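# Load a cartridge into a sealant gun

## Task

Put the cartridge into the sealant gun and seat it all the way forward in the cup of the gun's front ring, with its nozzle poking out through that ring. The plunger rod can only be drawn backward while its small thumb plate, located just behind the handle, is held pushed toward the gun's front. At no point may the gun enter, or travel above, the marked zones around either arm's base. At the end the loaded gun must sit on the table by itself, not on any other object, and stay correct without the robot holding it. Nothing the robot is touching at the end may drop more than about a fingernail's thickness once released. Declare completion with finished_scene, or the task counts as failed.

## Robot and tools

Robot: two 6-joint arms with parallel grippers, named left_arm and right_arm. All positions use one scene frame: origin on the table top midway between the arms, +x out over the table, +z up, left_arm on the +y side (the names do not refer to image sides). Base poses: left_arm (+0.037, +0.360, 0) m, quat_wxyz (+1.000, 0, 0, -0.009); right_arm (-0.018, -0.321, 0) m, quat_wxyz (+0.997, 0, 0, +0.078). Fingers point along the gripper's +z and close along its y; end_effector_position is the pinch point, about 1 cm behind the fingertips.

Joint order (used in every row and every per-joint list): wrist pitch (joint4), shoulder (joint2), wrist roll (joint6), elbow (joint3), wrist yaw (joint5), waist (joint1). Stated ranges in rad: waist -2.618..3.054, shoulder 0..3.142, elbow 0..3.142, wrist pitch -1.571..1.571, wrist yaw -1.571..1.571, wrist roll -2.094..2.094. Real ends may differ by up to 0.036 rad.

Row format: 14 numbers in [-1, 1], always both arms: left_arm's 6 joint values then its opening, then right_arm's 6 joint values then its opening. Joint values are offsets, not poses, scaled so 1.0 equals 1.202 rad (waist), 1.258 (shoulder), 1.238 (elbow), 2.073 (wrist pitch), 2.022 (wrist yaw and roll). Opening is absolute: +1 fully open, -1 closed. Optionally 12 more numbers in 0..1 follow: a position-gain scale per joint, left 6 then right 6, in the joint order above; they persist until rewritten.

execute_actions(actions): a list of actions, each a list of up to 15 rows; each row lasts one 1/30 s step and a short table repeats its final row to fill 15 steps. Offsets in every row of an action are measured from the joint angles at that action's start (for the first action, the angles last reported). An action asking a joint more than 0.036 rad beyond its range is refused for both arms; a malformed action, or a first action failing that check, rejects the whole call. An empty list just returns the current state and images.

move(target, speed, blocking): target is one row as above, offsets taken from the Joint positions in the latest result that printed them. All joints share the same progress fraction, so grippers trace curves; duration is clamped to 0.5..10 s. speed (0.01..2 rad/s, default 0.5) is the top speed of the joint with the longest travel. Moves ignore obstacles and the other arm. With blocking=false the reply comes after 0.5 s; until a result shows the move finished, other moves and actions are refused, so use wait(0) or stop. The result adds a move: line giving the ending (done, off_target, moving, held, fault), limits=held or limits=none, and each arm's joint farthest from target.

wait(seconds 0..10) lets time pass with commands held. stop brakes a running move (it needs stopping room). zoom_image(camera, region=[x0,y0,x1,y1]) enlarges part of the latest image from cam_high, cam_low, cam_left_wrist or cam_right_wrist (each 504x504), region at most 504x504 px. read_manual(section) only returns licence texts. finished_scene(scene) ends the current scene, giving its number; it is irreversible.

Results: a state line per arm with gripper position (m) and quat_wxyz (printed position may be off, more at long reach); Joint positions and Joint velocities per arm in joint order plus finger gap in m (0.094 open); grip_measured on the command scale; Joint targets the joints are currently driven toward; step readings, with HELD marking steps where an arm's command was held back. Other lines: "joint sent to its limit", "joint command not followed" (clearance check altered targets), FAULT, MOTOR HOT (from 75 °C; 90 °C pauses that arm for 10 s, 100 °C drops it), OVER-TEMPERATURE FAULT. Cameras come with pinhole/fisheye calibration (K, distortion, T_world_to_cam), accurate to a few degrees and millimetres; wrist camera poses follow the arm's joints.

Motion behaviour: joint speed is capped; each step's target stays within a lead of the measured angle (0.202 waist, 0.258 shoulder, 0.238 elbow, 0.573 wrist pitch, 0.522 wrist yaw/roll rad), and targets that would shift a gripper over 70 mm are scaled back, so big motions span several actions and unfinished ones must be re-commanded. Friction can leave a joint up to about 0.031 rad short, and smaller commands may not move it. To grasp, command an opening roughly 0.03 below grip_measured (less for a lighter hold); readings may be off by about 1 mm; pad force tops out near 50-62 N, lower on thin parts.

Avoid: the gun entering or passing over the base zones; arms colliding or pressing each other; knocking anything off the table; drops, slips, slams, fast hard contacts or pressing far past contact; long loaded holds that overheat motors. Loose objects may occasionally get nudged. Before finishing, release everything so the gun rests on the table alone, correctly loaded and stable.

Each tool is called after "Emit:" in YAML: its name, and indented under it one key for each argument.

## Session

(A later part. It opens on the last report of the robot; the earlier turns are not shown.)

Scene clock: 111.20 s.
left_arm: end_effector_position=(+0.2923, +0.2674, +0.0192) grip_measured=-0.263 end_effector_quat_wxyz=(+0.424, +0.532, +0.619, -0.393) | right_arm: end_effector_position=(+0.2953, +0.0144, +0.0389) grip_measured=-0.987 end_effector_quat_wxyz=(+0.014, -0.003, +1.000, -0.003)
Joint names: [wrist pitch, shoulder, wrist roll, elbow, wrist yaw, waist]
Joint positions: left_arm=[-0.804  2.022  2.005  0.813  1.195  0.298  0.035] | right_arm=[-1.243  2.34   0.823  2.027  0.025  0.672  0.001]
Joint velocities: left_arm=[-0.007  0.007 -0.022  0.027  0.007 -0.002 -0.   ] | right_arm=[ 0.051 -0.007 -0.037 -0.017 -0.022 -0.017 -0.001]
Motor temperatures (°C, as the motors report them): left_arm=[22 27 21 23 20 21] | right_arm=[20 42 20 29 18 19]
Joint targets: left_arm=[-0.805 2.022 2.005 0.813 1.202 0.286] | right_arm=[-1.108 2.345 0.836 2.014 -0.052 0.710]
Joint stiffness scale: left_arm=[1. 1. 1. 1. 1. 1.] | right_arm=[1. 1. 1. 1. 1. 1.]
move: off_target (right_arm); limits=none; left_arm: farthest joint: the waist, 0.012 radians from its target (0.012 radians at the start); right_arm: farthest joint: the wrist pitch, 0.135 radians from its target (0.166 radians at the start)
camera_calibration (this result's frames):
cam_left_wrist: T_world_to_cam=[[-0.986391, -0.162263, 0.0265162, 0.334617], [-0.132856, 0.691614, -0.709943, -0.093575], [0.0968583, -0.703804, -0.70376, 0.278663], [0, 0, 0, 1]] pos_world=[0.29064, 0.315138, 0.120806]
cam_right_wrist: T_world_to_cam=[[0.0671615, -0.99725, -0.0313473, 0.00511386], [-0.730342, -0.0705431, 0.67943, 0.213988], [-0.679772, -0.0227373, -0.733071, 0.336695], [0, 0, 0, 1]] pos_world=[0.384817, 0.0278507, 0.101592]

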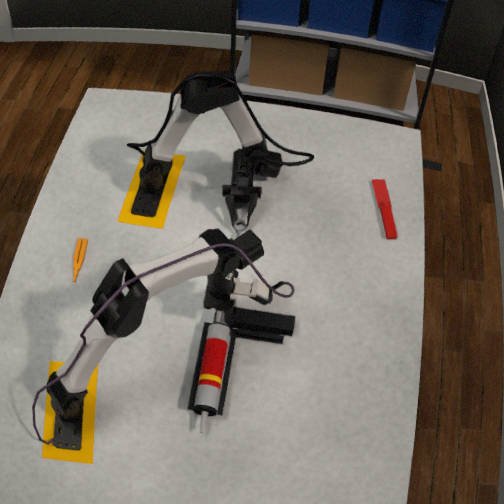

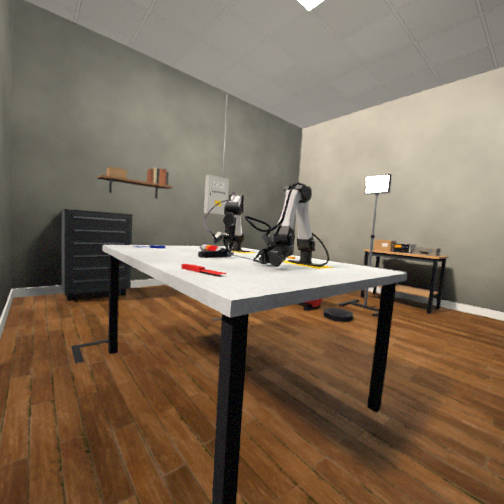

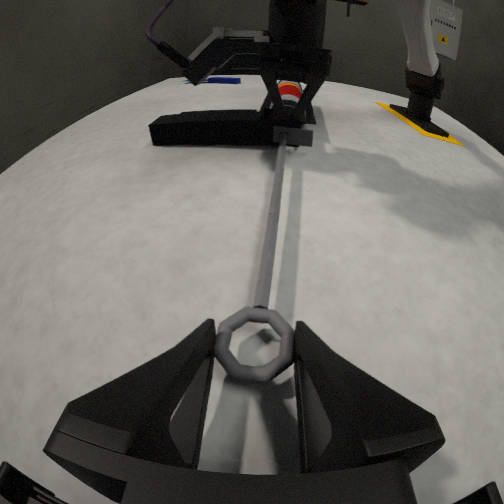

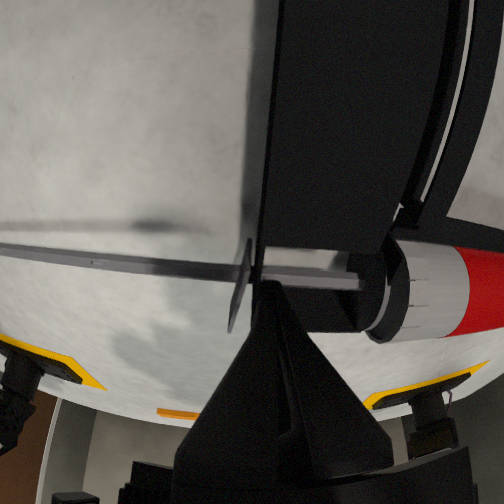

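Emit:
move:
  target: [0,0,0,0,0,0,-0.4, -0.13,0,0,0.21,0,-0.01,-1]
  speed: 0.25

Emit:
move:
  target: [0,0,0,0,0,0,-0.4, 0.155,-0.46,0.427,-0.727,-0.017,-0.597,0]
  speed: 0.7

Scene clock: 113.77 s.
left_arm: end_effector_position=(+0.2923, +0.2674, +0.0192) grip_measured=-0.263 end_effector_quat_wxyz=(+0.424, +0.532, +0.619, -0.393) | right_arm: end_effector_position=(+0.2925, +0.0097, +0.1004) grip_measured=-0.987 end_effector_quat_wxyz=(+0.013, -0.002, +1.000, -0.008)
Joint names: [wrist pitch, shoulder, wrist roll, elbow, wrist yaw, waist]
Joint positions: left_arm=[-0.804  2.022  2.005  0.813  1.195  0.298  0.035] | right_arm=[-1.497  2.34   0.823  2.272  0.03   0.671  0.001]
Joint velocities: left_arm=[-0.037  0.007 -0.007  0.012 -0.037  0.017 -0.   ] | right_arm=[ 0.022 -0.017 -0.022  0.002  0.007 -0.002 -0.   ]
Motor temperatures (°C, as the motors report them): left_arm=[22 27 21 23 20 21] | right_arm=[20 43 20 29 18 19]
Joint targets: left_arm=[-0.804 2.022 2.005 0.813 1.195 0.298] | right_arm=[-1.512 2.340 0.823 2.287 0.026 0.660]
Joint stiffness scale: left_arm=[1. 1. 1. 1. 1. 1.] | right_arm=[1. 1. 1. 1. 1. 1.]
move: done; limits=none; left_arm: farthest joint: the waist, 0.000 radians from its target (0.000 radians at the start); right_arm: farthest joint: the wrist pitch, 0.016 radians from its target (0.270 radians at the start)
camera_calibration (this result's frames):
cam_left_wrist: T_world_to_cam=[[-0.986391, -0.162263, 0.0265162, 0.334617], [-0.132856, 0.691614, -0.709943, -0.093575], [0.0968583, -0.703804, -0.70376, 0.278663], [0, 0, 0, 1]] pos_world=[0.29064, 0.315138, 0.120806]
cam_right_wrist: T_world_to_cam=[[0.0662766, -0.997559, -0.0219965, 0.00195408], [-0.728285, -0.0634321, 0.682332, 0.168854], [-0.682062, -0.0292029, -0.730711, 0.380311], [0, 0, 0, 1]] pos_world=[0.38224, 0.0237663, 0.162726]

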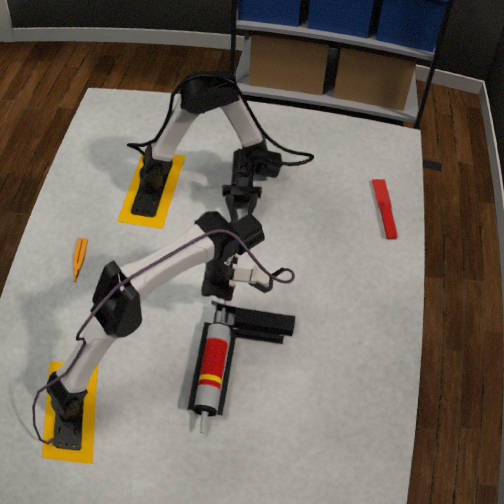

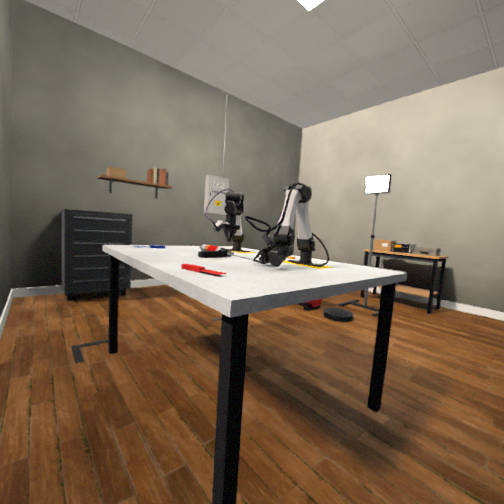

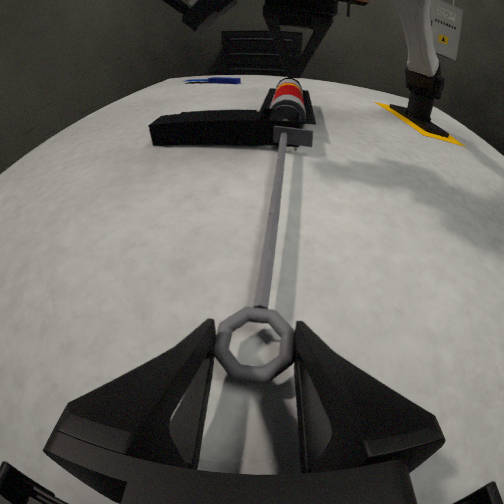

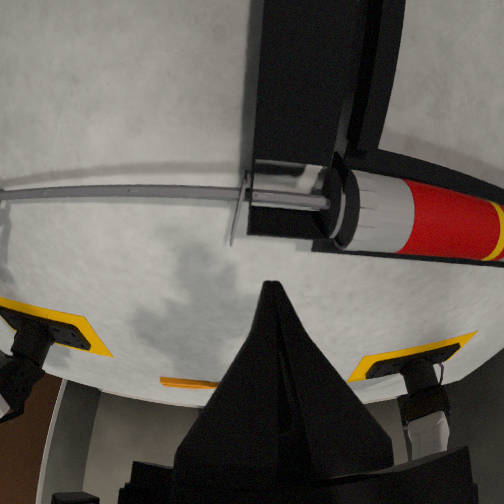

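Scene clock: 115.90 s.
left_arm: end_effector_position=(+0.2923, +0.2674, +0.0192) grip_measured=-0.263 end_effector_quat_wxyz=(+0.424, +0.532, +0.619, -0.393) | right_arm: end_effector_position=(+0.3026, -0.2854, +0.0902) grip_measured=-0.002 end_effector_quat_wxyz=(+0.002, +0.705, +0.709, -0.003)
Joint names: [wrist pitch, shoulder, wrist roll, elbow, wrist yaw, waist]
Joint positions: left_arm=[-0.804  2.022  2.005  0.813  1.195  0.298  0.035] | right_arm=[-1.189  1.774  1.68   1.39   0.007 -0.043  0.047]
Joint velocities: left_arm=[-0.066  0.007  0.022  0.022  0.007  0.002  0.001] | right_arm=[ 0.066 -0.002 -0.007 -0.007 -0.037 -0.007  0.   ]
Motor temperatures (°C, as the motors report them): left_arm=[22 27 21 23 20 21] | right_arm=[20 43 20 29 18 19]
Joint targets: left_arm=[-0.804 2.022 2.005 0.813 1.195 0.298] | right_arm=[-1.176 1.761 1.686 1.371 -0.005 -0.047]
Joint stiffness scale: left_arm=[1. 1. 1. 1. 1. 1.] | right_arm=[1. 1. 1. 1. 1. 1.]
move: done; limits=none; left_arm: farthest joint: the waist, 0.000 radians from its target (0.000 radians at the start); right_arm: farthest joint: the elbow, 0.018 radians from its target (0.900 radians at the start)
camera_calibration (this result's frames):
cam_left_wrist: T_world_to_cam=[[-0.986391, -0.162263, 0.0265162, 0.334617], [-0.132856, 0.691614, -0.709943, -0.093575], [0.0968583, -0.703804, -0.70376, 0.278663], [0, 0, 0, 1]] pos_world=[0.29064, 0.315138, 0.120806]
cam_right_wrist: T_world_to_cam=[[-0.997081, -0.0657368, -0.0388231, 0.295874], [-0.0742267, 0.715754, 0.694396, 0.187803], [-0.0178596, 0.695251, -0.718545, 0.375805], [0, 0, 0, 1]] pos_world=[0.315662, -0.37625, 0.15111]

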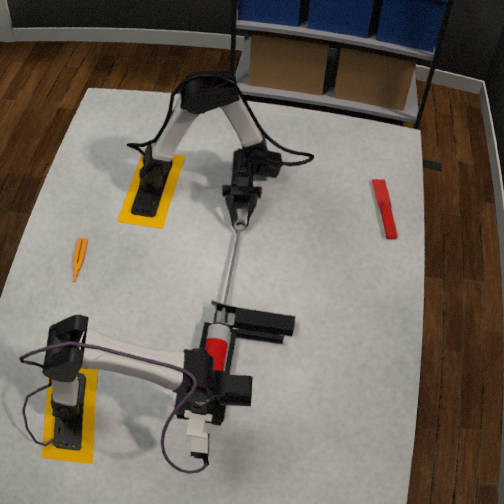

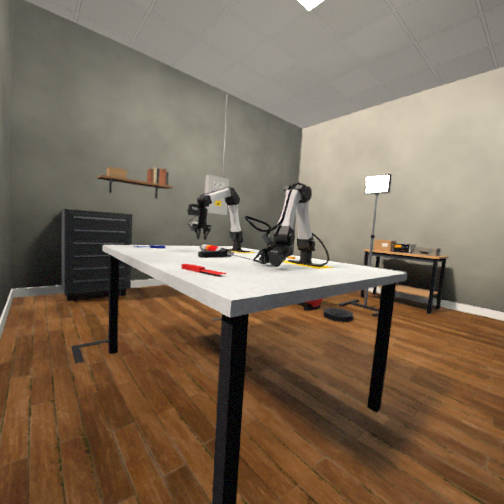

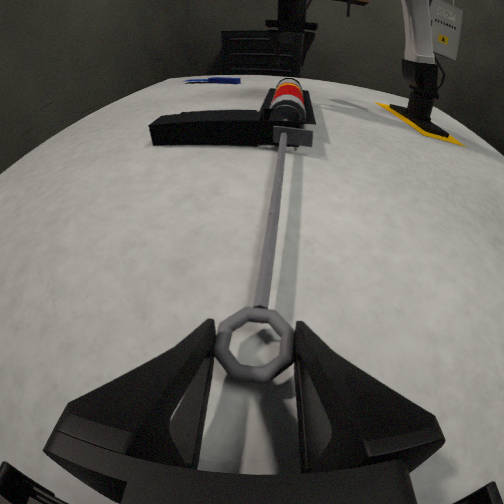

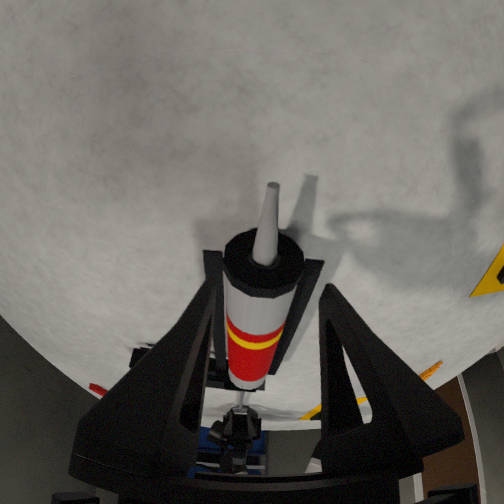

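Emit:
move:
  target: [0,0,0,0,0,0,-0.4, 0.126,0.06,0,-0.163,0,0,0]
  speed: 0.25

Emit:
move:
  target: [0,0,0,0,0,0,-0.4, 0,0,0,0,0,0,-0.9]

Emit:
move:
  target: [0,0,0,0,0,0.008,-0.4, 0,0,-0.015,0,0.01,-0.05,-0.9]
  speed: 0.04

Emit:
zoom_image:
  camera: "cam_high"
  region: [180, 290, 280, 390]

Scene clock: 118.27 s.
left_arm: end_effector_position=(+0.2923, +0.2674, +0.0192) grip_measured=-0.263 end_effector_quat_wxyz=(+0.424, +0.532, +0.619, -0.393) | right_arm: end_effector_position=(+0.3023, -0.2854, +0.0261) grip_measured=-0.002 end_effector_quat_wxyz=(+0.002, +0.706, +0.708, -0.003)
Joint names: [wrist pitch, shoulder, wrist roll, elbow, wrist yaw, waist]
Joint positions: left_arm=[-0.804  2.022  2.005  0.813  1.195  0.298  0.035] | right_arm=[-0.941  1.837  1.681  1.205  0.007 -0.043  0.047]
Joint velocities: left_arm=[-0.051 -0.012  0.022  0.022 -0.007 -0.002  0.   ] | right_arm=[ 0.022 -0.012  0.022 -0.012 -0.007 -0.017 -0.   ]
Motor temperatures (°C, as the motors report them): left_arm=[22 27 21 23 20 21] | right_arm=[20 42 20 29 18 19]
Joint targets: left_arm=[-0.804 2.022 2.005 0.813 1.195 0.298] | right_arm=[-0.928 1.849 1.680 1.189 0.007 -0.043]
Joint stiffness scale: left_arm=[1. 1. 1. 1. 1. 1.] | right_arm=[1. 1. 1. 1. 1. 1.]
move: done; limits=none; left_arm: farthest joint: the waist, 0.000 radians from its target (0.000 radians at the start); right_arm: farthest joint: the elbow, 0.017 radians from its target (0.202 radians at the start)
camera_calibration (this result's frames):
cam_left_wrist: T_world_to_cam=[[-0.986391, -0.162263, 0.0265162, 0.334617], [-0.132856, 0.691614, -0.709943, -0.093575], [0.0968583, -0.703804, -0.70376, 0.278663], [0, 0, 0, 1]] pos_world=[0.29064, 0.315138, 0.120806]
cam_right_wrist: T_world_to_cam=[[-0.997146, -0.0649778, -0.0384478, 0.293269], [-0.0734212, 0.715841, 0.694393, 0.232129], [-0.0175976, 0.695233, -0.718569, 0.329651], [0, 0, 0, 1]] pos_world=[0.315276, -0.376296, 0.0869641]

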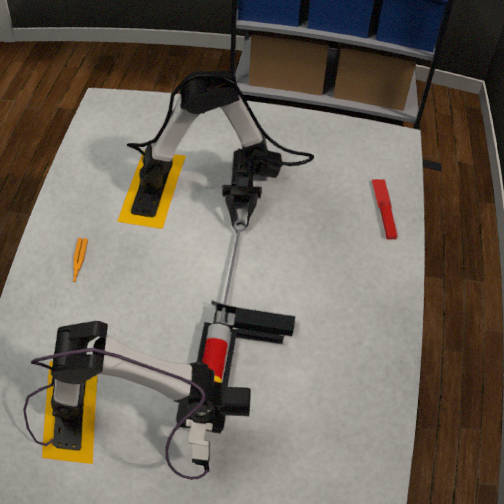

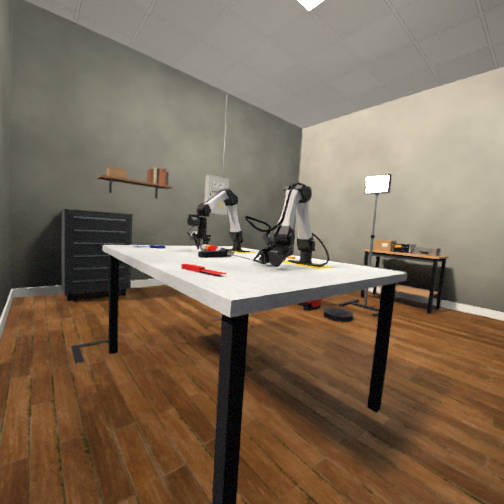

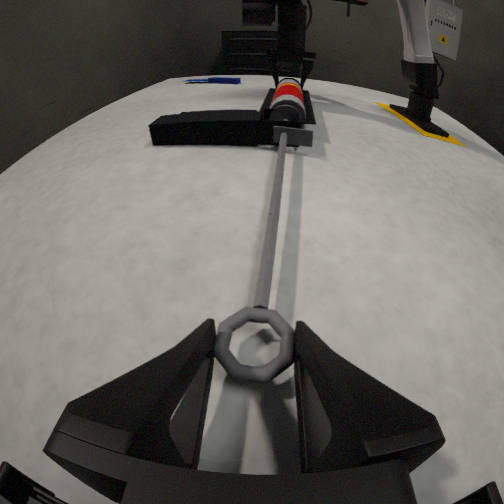

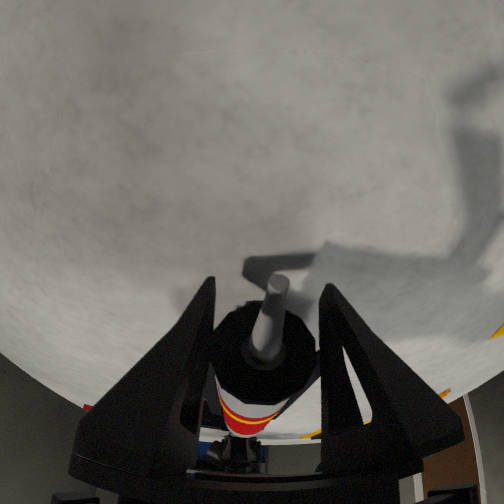

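Scene clock: 118.77 s.
left_arm: end_effector_position=(+0.2923, +0.2674, +0.0192) grip_measured=-0.263 end_effector_quat_wxyz=(+0.424, +0.532, +0.619, -0.393) | right_arm: end_effector_position=(+0.3023, -0.2854, +0.0261) grip_measured=-0.804 end_effector_quat_wxyz=(+0.002, +0.706, +0.709, -0.003)
Joint names: [wrist pitch, shoulder, wrist roll, elbow, wrist yaw, waist]
Joint positions: left_arm=[-0.804  2.022  2.005  0.813  1.195  0.298  0.035] | right_arm=[-0.941  1.837  1.68   1.205  0.007 -0.043  0.009]
Joint velocities: left_arm=[-0.081  0.007 -0.081 -0.002  0.051  0.002 -0.001] | right_arm=[ 0.051 -0.007 -0.022 -0.002 -0.037 -0.022  0.   ]
Motor temperatures (°C, as the motors report them): left_arm=[22 27 21 23 20 21] | right_arm=[20 42 20 29 18 19]
Joint targets: left_arm=[-0.804 2.022 2.005 0.813 1.195 0.298] | right_arm=[-0.941 1.837 1.680 1.205 0.007 -0.043]
Joint stiffness scale: left_arm=[1. 1. 1. 1. 1. 1.] | right_arm=[1. 1. 1. 1. 1. 1.]
move: done; limits=none; left_arm: farthest joint: the waist, 0.000 radians from its target (0.000 radians at the start); right_arm: farthest joint: the wrist roll, 0.001 radians from its target (0.000 radians at the start)
camera_calibration (this result's frames):
cam_left_wrist: T_world_to_cam=[[-0.986391, -0.162263, 0.0265162, 0.334617], [-0.132856, 0.691614, -0.709943, -0.093575], [0.0968583, -0.703804, -0.70376, 0.278663], [0, 0, 0, 1]] pos_world=[0.29064, 0.315138, 0.120806]
cam_right_wrist: T_world_to_cam=[[-0.997121, -0.0653582, -0.0384451, 0.293153], [-0.0736924, 0.715813, 0.694393, 0.232202], [-0.0178648, 0.695227, -0.718568, 0.32973], [0, 0, 0, 1]] pos_world=[0.315311, -0.376291, 0.0869641]

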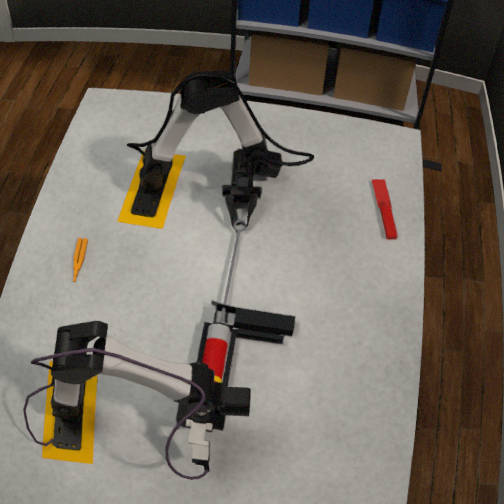

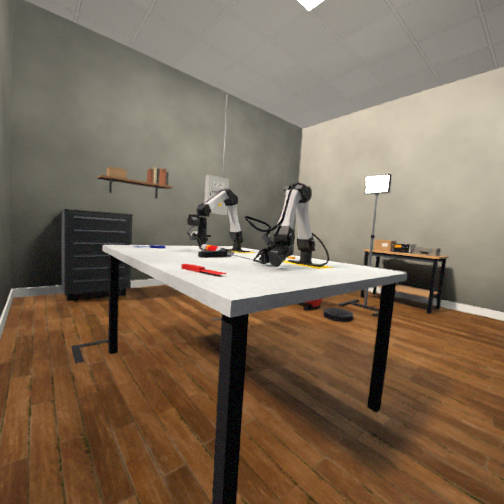

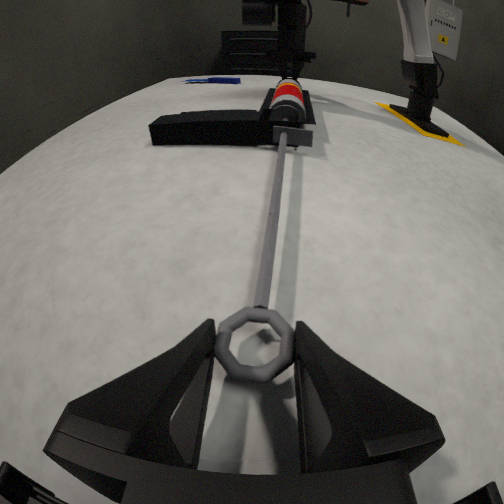

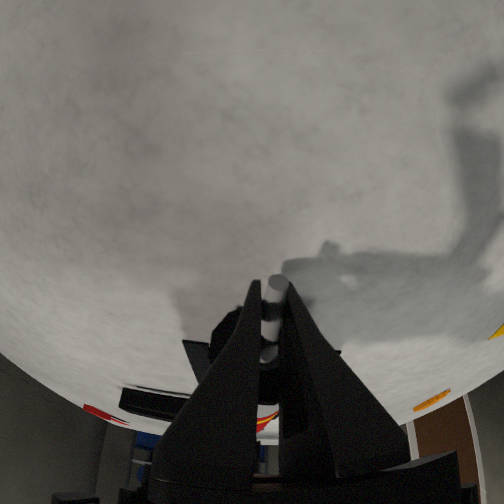

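Scene clock: 120.57 s.
left_arm: end_effector_position=(+0.2924, +0.2673, +0.0193) grip_measured=-0.263 end_effector_quat_wxyz=(+0.424, +0.532, +0.619, -0.393) | right_arm: end_effector_position=(+0.3026, -0.2884, +0.0262) grip_measured=-0.804 end_effector_quat_wxyz=(-0.013, +0.706, +0.708, +0.010)
Joint names: [wrist pitch, shoulder, wrist roll, elbow, wrist yaw, waist]
Joint positions: left_arm=[-0.804  2.022  2.005  0.813  1.195  0.298  0.035] | right_arm=[-0.941  1.837  1.652  1.205 -0.032 -0.073  0.009]
Joint velocities: left_arm=[ 0.125 -0.007  0.007  0.002 -0.007  0.007 -0.001] | right_arm=[ 0.051 -0.017 -0.007 -0.002  0.051 -0.017 -0.001]
Motor temperatures (°C, as the motors report them): left_arm=[22 28 21 23 20 21] | right_arm=[20 42 20 29 18 19]
Joint targets: left_arm=[-0.804 2.022 2.005 0.813 1.195 0.308] | right_arm=[-0.941 1.837 1.650 1.205 0.027 -0.103]
Joint stiffness scale: left_arm=[1. 1. 1. 1. 1. 1.] | right_arm=[1. 1. 1. 1. 1. 1.]
move: off_target (right_arm); limits=none; left_arm: farthest joint: the waist, 0.009 radians from its target (0.009 radians at the start); right_arm: farthest joint: the wrist yaw, 0.060 radians from its target (0.020 radians at the start)
camera_calibration (this result's frames):
cam_left_wrist: T_world_to_cam=[[-0.986343, -0.162568, 0.0264353, 0.33474], [-0.132946, 0.6911, -0.710426, -0.0932932], [0.0972228, -0.704239, -0.703275, 0.278712], [0, 0, 0, 1]] pos_world=[0.290669, 0.315173, 0.120884]
cam_right_wrist: T_world_to_cam=[[-0.997404, -0.0615299, -0.0374175, 0.294482], [-0.0695484, 0.68823, 0.722151, 0.224337], [-0.018682, 0.722879, -0.690722, 0.339333], [0, 0, 0, 1]] pos_world=[0.315659, -0.381573, 0.083398]

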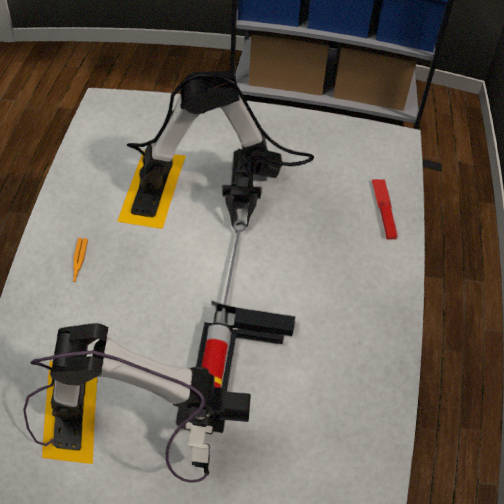

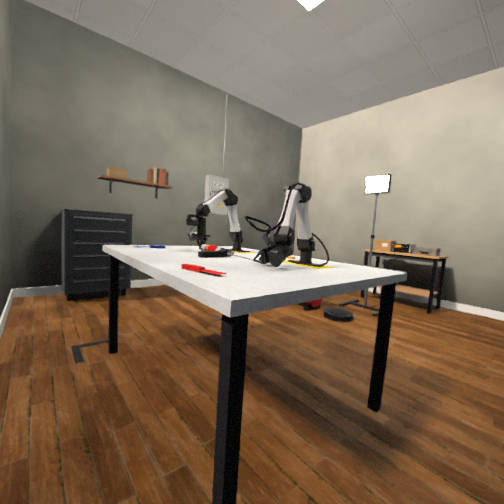

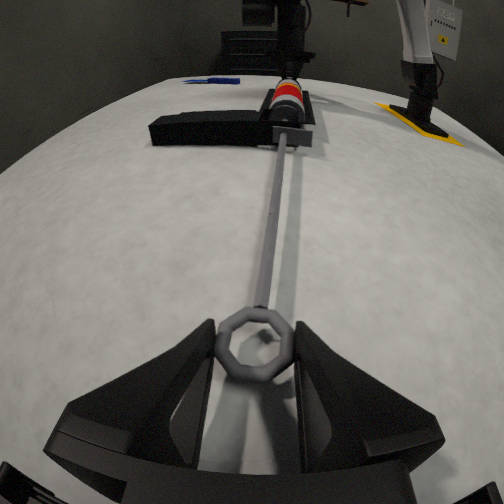

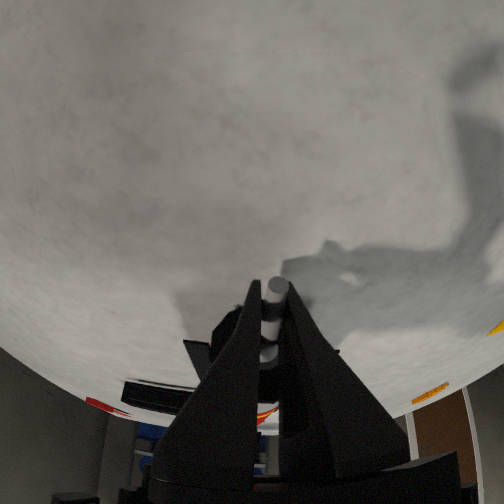

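Region (180, 290, 280, 390) of cam_high's 504x504 image, scaled by 5.040, with more detail than that image has.

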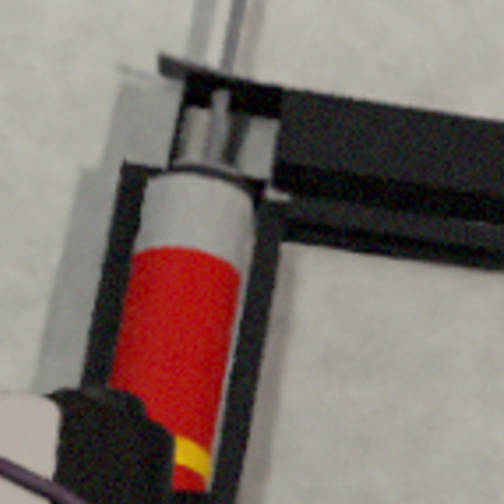

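Moved 3 mm; pull harder to confirm it's seated.

Emit:
move:
  target: [0,0,0,0,0,0.008,-0.4, 0,0,-0.005,0,0.07,-0.05,-0.9]
  speed: 0.08

Scene clock: 122.77 s.
left_arm: end_effector_position=(+0.2923, +0.2647, +0.0213) grip_measured=-0.263 end_effector_quat_wxyz=(+0.427, +0.530, +0.616, -0.397) | right_arm: end_effector_position=(+0.3030, -0.2926, +0.0262) grip_measured=-0.804 end_effector_quat_wxyz=(-0.013, +0.708, +0.706, +0.010)
Joint names: [wrist pitch, shoulder, wrist roll, elbow, wrist yaw, waist]
Joint positions: left_arm=[-0.807  2.022  2.005  0.813  1.208  0.29   0.035] | right_arm=[-0.941  1.837  1.645  1.205 -0.032 -0.086  0.009]
Joint velocities: left_arm=[-0.022 -0.012 -0.037 -0.012  0.007 -0.007  0.001] | right_arm=[-0.051 -0.007 -0.007  0.017  0.022 -0.002 -0.   ]
Motor temperatures (°C, as the motors report them): left_arm=[22 28 21 23 20 21] | right_arm=[20 41 20 29 19 19]
Joint targets: left_arm=[-0.804 2.022 2.005 0.813 1.195 0.308] | right_arm=[-0.941 1.837 1.642 1.205 0.109 -0.134]
Joint stiffness scale: left_arm=[1. 1. 1. 1. 1. 1.] | right_arm=[1. 1. 1. 1. 1. 1.]
move: off_target (right_arm); limits=none; left_arm: farthest joint: the waist, 0.017 radians from its target (0.009 radians at the start); right_arm: farthest joint: the wrist yaw, 0.141 radians from its target (0.142 radians at the start)
camera_calibration (this result's frames):
cam_left_wrist: T_world_to_cam=[[-0.986801, -0.159531, 0.0278235, 0.333508], [-0.130729, 0.683369, -0.718274, -0.0885516], [0.0955732, -0.71243, -0.695204, 0.280697], [0, 0, 0, 1]] pos_world=[0.290703, 0.313695, 0.122258]
cam_right_wrist: T_world_to_cam=[[-0.997708, -0.056212, -0.0376689, 0.296274], [-0.0660657, 0.688845, 0.721892, 0.226407], [-0.014631, 0.722726, -0.690979, 0.341129], [0, 0, 0, 1]] pos_world=[0.315544, -0.385847, 0.0834319]

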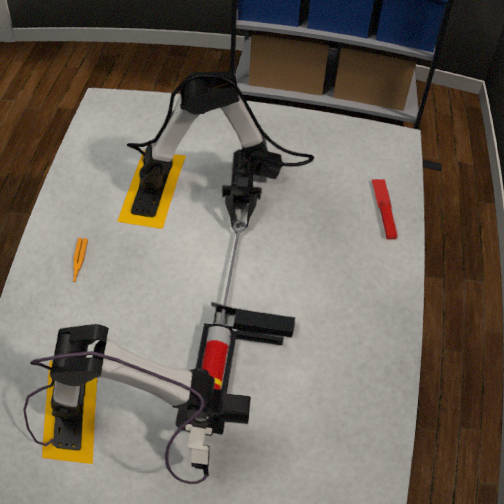

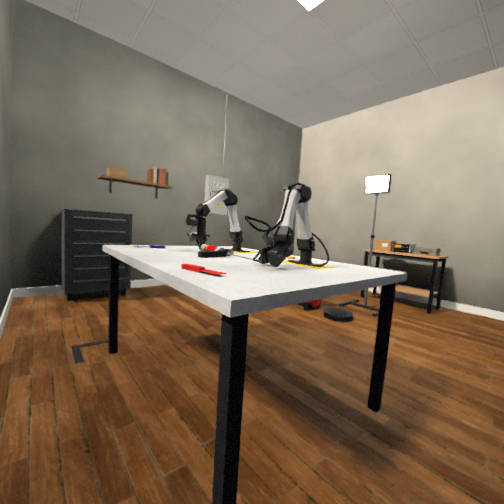

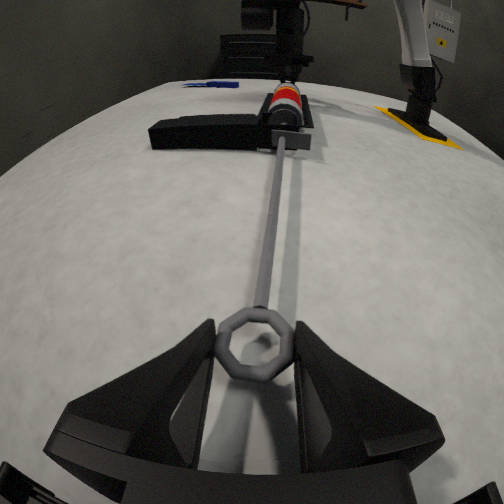

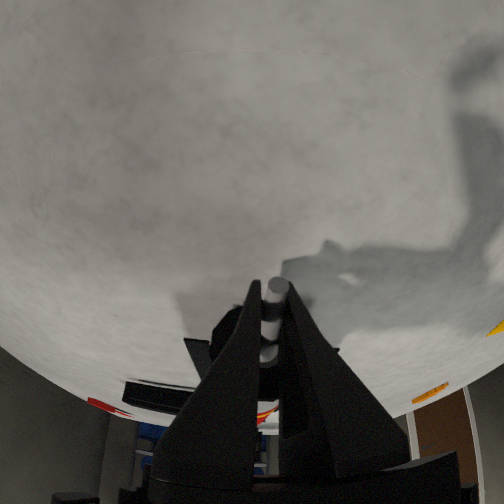

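The whole gun is now loaded through: seated. Release.

Emit:
move:
  target: [0,0,0,0,0,0,0.3, 0,0,0,0,0,0,-0.2]

Emit:
move:
  target: [0,-0.05,0,0,0,0.13,0.3, -0.1,-0.05,0,0.13,0,0,-0.2]
  speed: 0.3

Emit:
finished_scene:
  scene: 1

Scene clock: 123.87 s.
left_arm: end_effector_position=(+0.2922, +0.2645, +0.0212) grip_measured=+0.297 end_effector_quat_wxyz=(+0.426, +0.531, +0.615, -0.397) | right_arm: end_effector_position=(+0.3029, -0.2915, +0.0262) grip_measured=-0.202 end_effector_quat_wxyz=(-0.014, +0.708, +0.706, +0.011)
Joint names: [wrist pitch, shoulder, wrist roll, elbow, wrist yaw, waist]
Joint positions: left_arm=[-0.807  2.022  2.005  0.813  1.207  0.29   0.061] | right_arm=[-0.941  1.837  1.645  1.205 -0.036 -0.085  0.037]
Joint velocities: left_arm=[-0.007 -0.007 -0.051 -0.007  0.007 -0.032 -0.   ] | right_arm=[-0.022 -0.007 -0.066  0.007 -0.007 -0.007  0.001]
Motor temperatures (°C, as the motors report them): left_arm=[22 28 21 23 20 21] | right_arm=[20 41 20 29 19 19]
Joint targets: left_arm=[-0.807 2.022 2.005 0.813 1.208 0.291] | right_arm=[-0.941 1.837 1.645 1.205 -0.032 -0.086]
Joint stiffness scale: left_arm=[1. 1. 1. 1. 1. 1.] | right_arm=[1. 1. 1. 1. 1. 1.]
move: done; limits=none; left_arm: farthest joint: the wrist yaw, 0.001 radians from its target (0.000 radians at the start); right_arm: farthest joint: the wrist yaw, 0.004 radians from its target (0.000 radians at the start)
camera_calibration (this result's frames):
cam_left_wrist: T_world_to_cam=[[-0.986946, -0.158625, 0.0278621, 0.33318], [-0.130162, 0.683728, -0.718035, -0.0887485], [0.0948482, -0.712288, -0.695449, 0.28072], [0, 0, 0, 1]] pos_world=[0.290653, 0.313484, 0.122219]
cam_right_wrist: T_world_to_cam=[[-0.997632, -0.0575851, -0.0376141, 0.295824], [-0.0669137, 0.685992, 0.724526, 0.224953], [-0.015919, 0.725327, -0.68822, 0.341392], [0, 0, 0, 1]] pos_world=[0.315611, -0.384902, 0.0830955]

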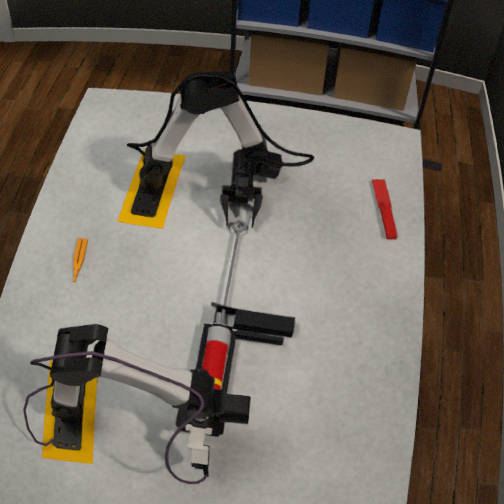

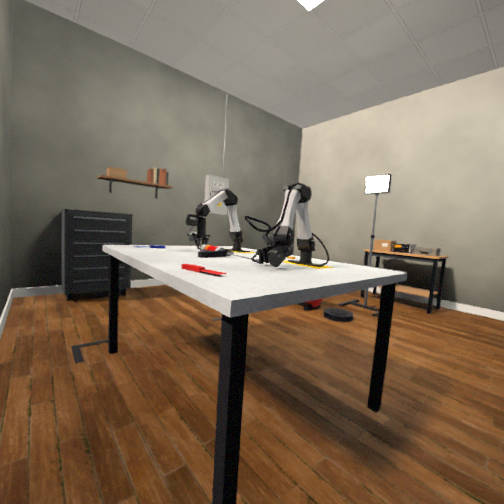

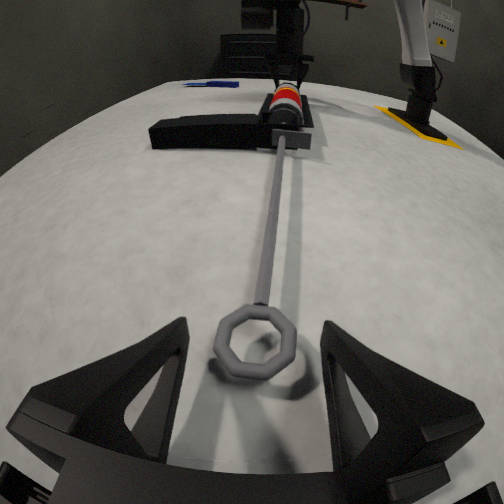

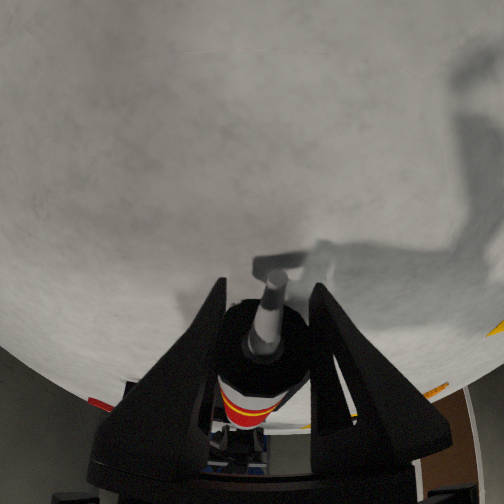

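Scene clock: 125.23 s.
left_arm: end_effector_position=(+0.3068, +0.3049, +0.0291) grip_measured=+0.297 end_effector_quat_wxyz=(+0.463, +0.493, +0.648, -0.350) | right_arm: end_effector_position=(+0.3051, -0.2913, +0.0779) grip_measured=-0.202 end_effector_quat_wxyz=(-0.012, +0.708, +0.706, +0.014)
Joint names: [wrist pitch, shoulder, wrist roll, elbow, wrist yaw, waist]
Joint positions: left_arm=[-0.807  1.983  2.005  0.813  1.207  0.439  0.061] | right_arm=[-1.135  1.783  1.645  1.351 -0.036 -0.085  0.037]
Joint velocities: left_arm=[ 0.022  0.007 -0.11   0.022  0.022 -0.002 -0.   ] | right_arm=[ 0.037 -0.017 -0.022  0.002  0.022  0.002 -0.   ]
Motor temperatures (°C, as the motors report them): left_arm=[22 28 21 23 20 21] | right_arm=[20 41 20 29 19 19]
Joint targets: left_arm=[-0.807 1.959 2.005 0.813 1.207 0.446] | right_arm=[-1.148 1.774 1.645 1.366 -0.036 -0.085]
Joint stiffness scale: left_arm=[1. 1. 1. 1. 1. 1.] | right_arm=[1. 1. 1. 1. 1. 1.]
move: off_target (left_arm); limits=none; left_arm: farthest joint: the shoulder, 0.024 radians from its target (0.063 radians at the start); right_arm: farthest joint: the elbow, 0.015 radians from its target (0.161 radians at the start)
camera_calibration (this result's frames):
cam_left_wrist: T_world_to_cam=[[-0.952714, -0.303662, -0.0111773, 0.388586], [-0.204621, 0.668306, -0.715191, -0.0812866], [0.224646, -0.679085, -0.69884, 0.263729], [0, 0, 0, 1]] pos_world=[0.294333, 0.351417, 0.130512]
cam_right_wrist: T_world_to_cam=[[-0.997368, -0.057566, -0.044093, 0.300386], [-0.0715997, 0.685653, 0.724399, 0.188877], [-0.0114682, 0.725649, -0.68797, 0.375607], [0, 0, 0, 1]] pos_world=[0.317426, -0.384771, 0.134829]

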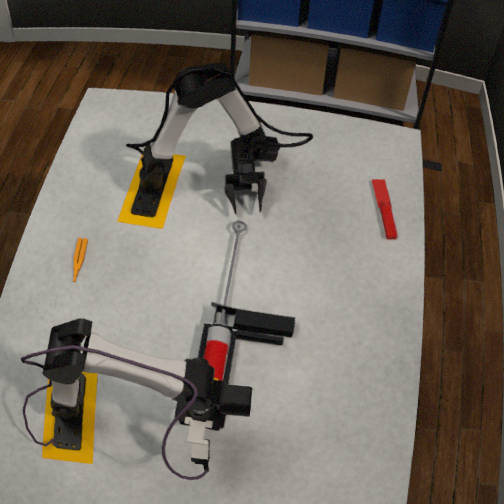

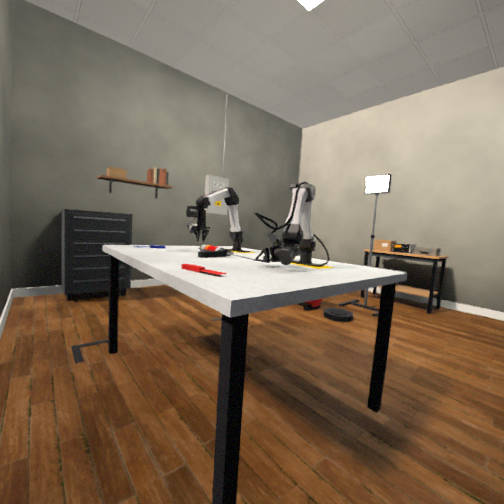

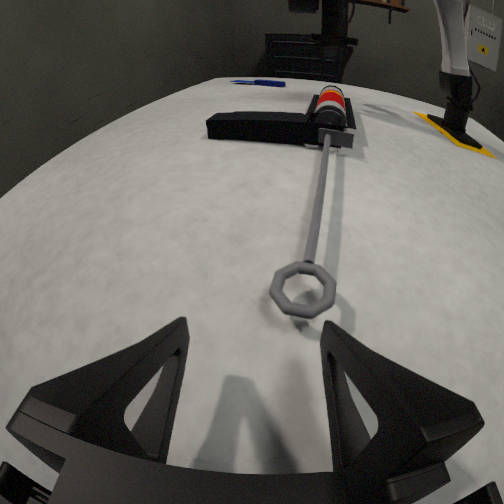

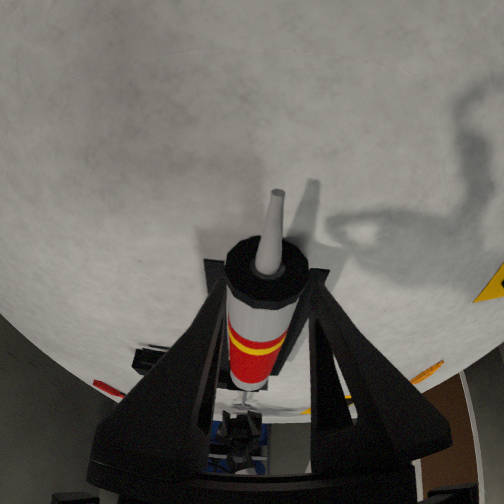

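The scene is finished: the task was done.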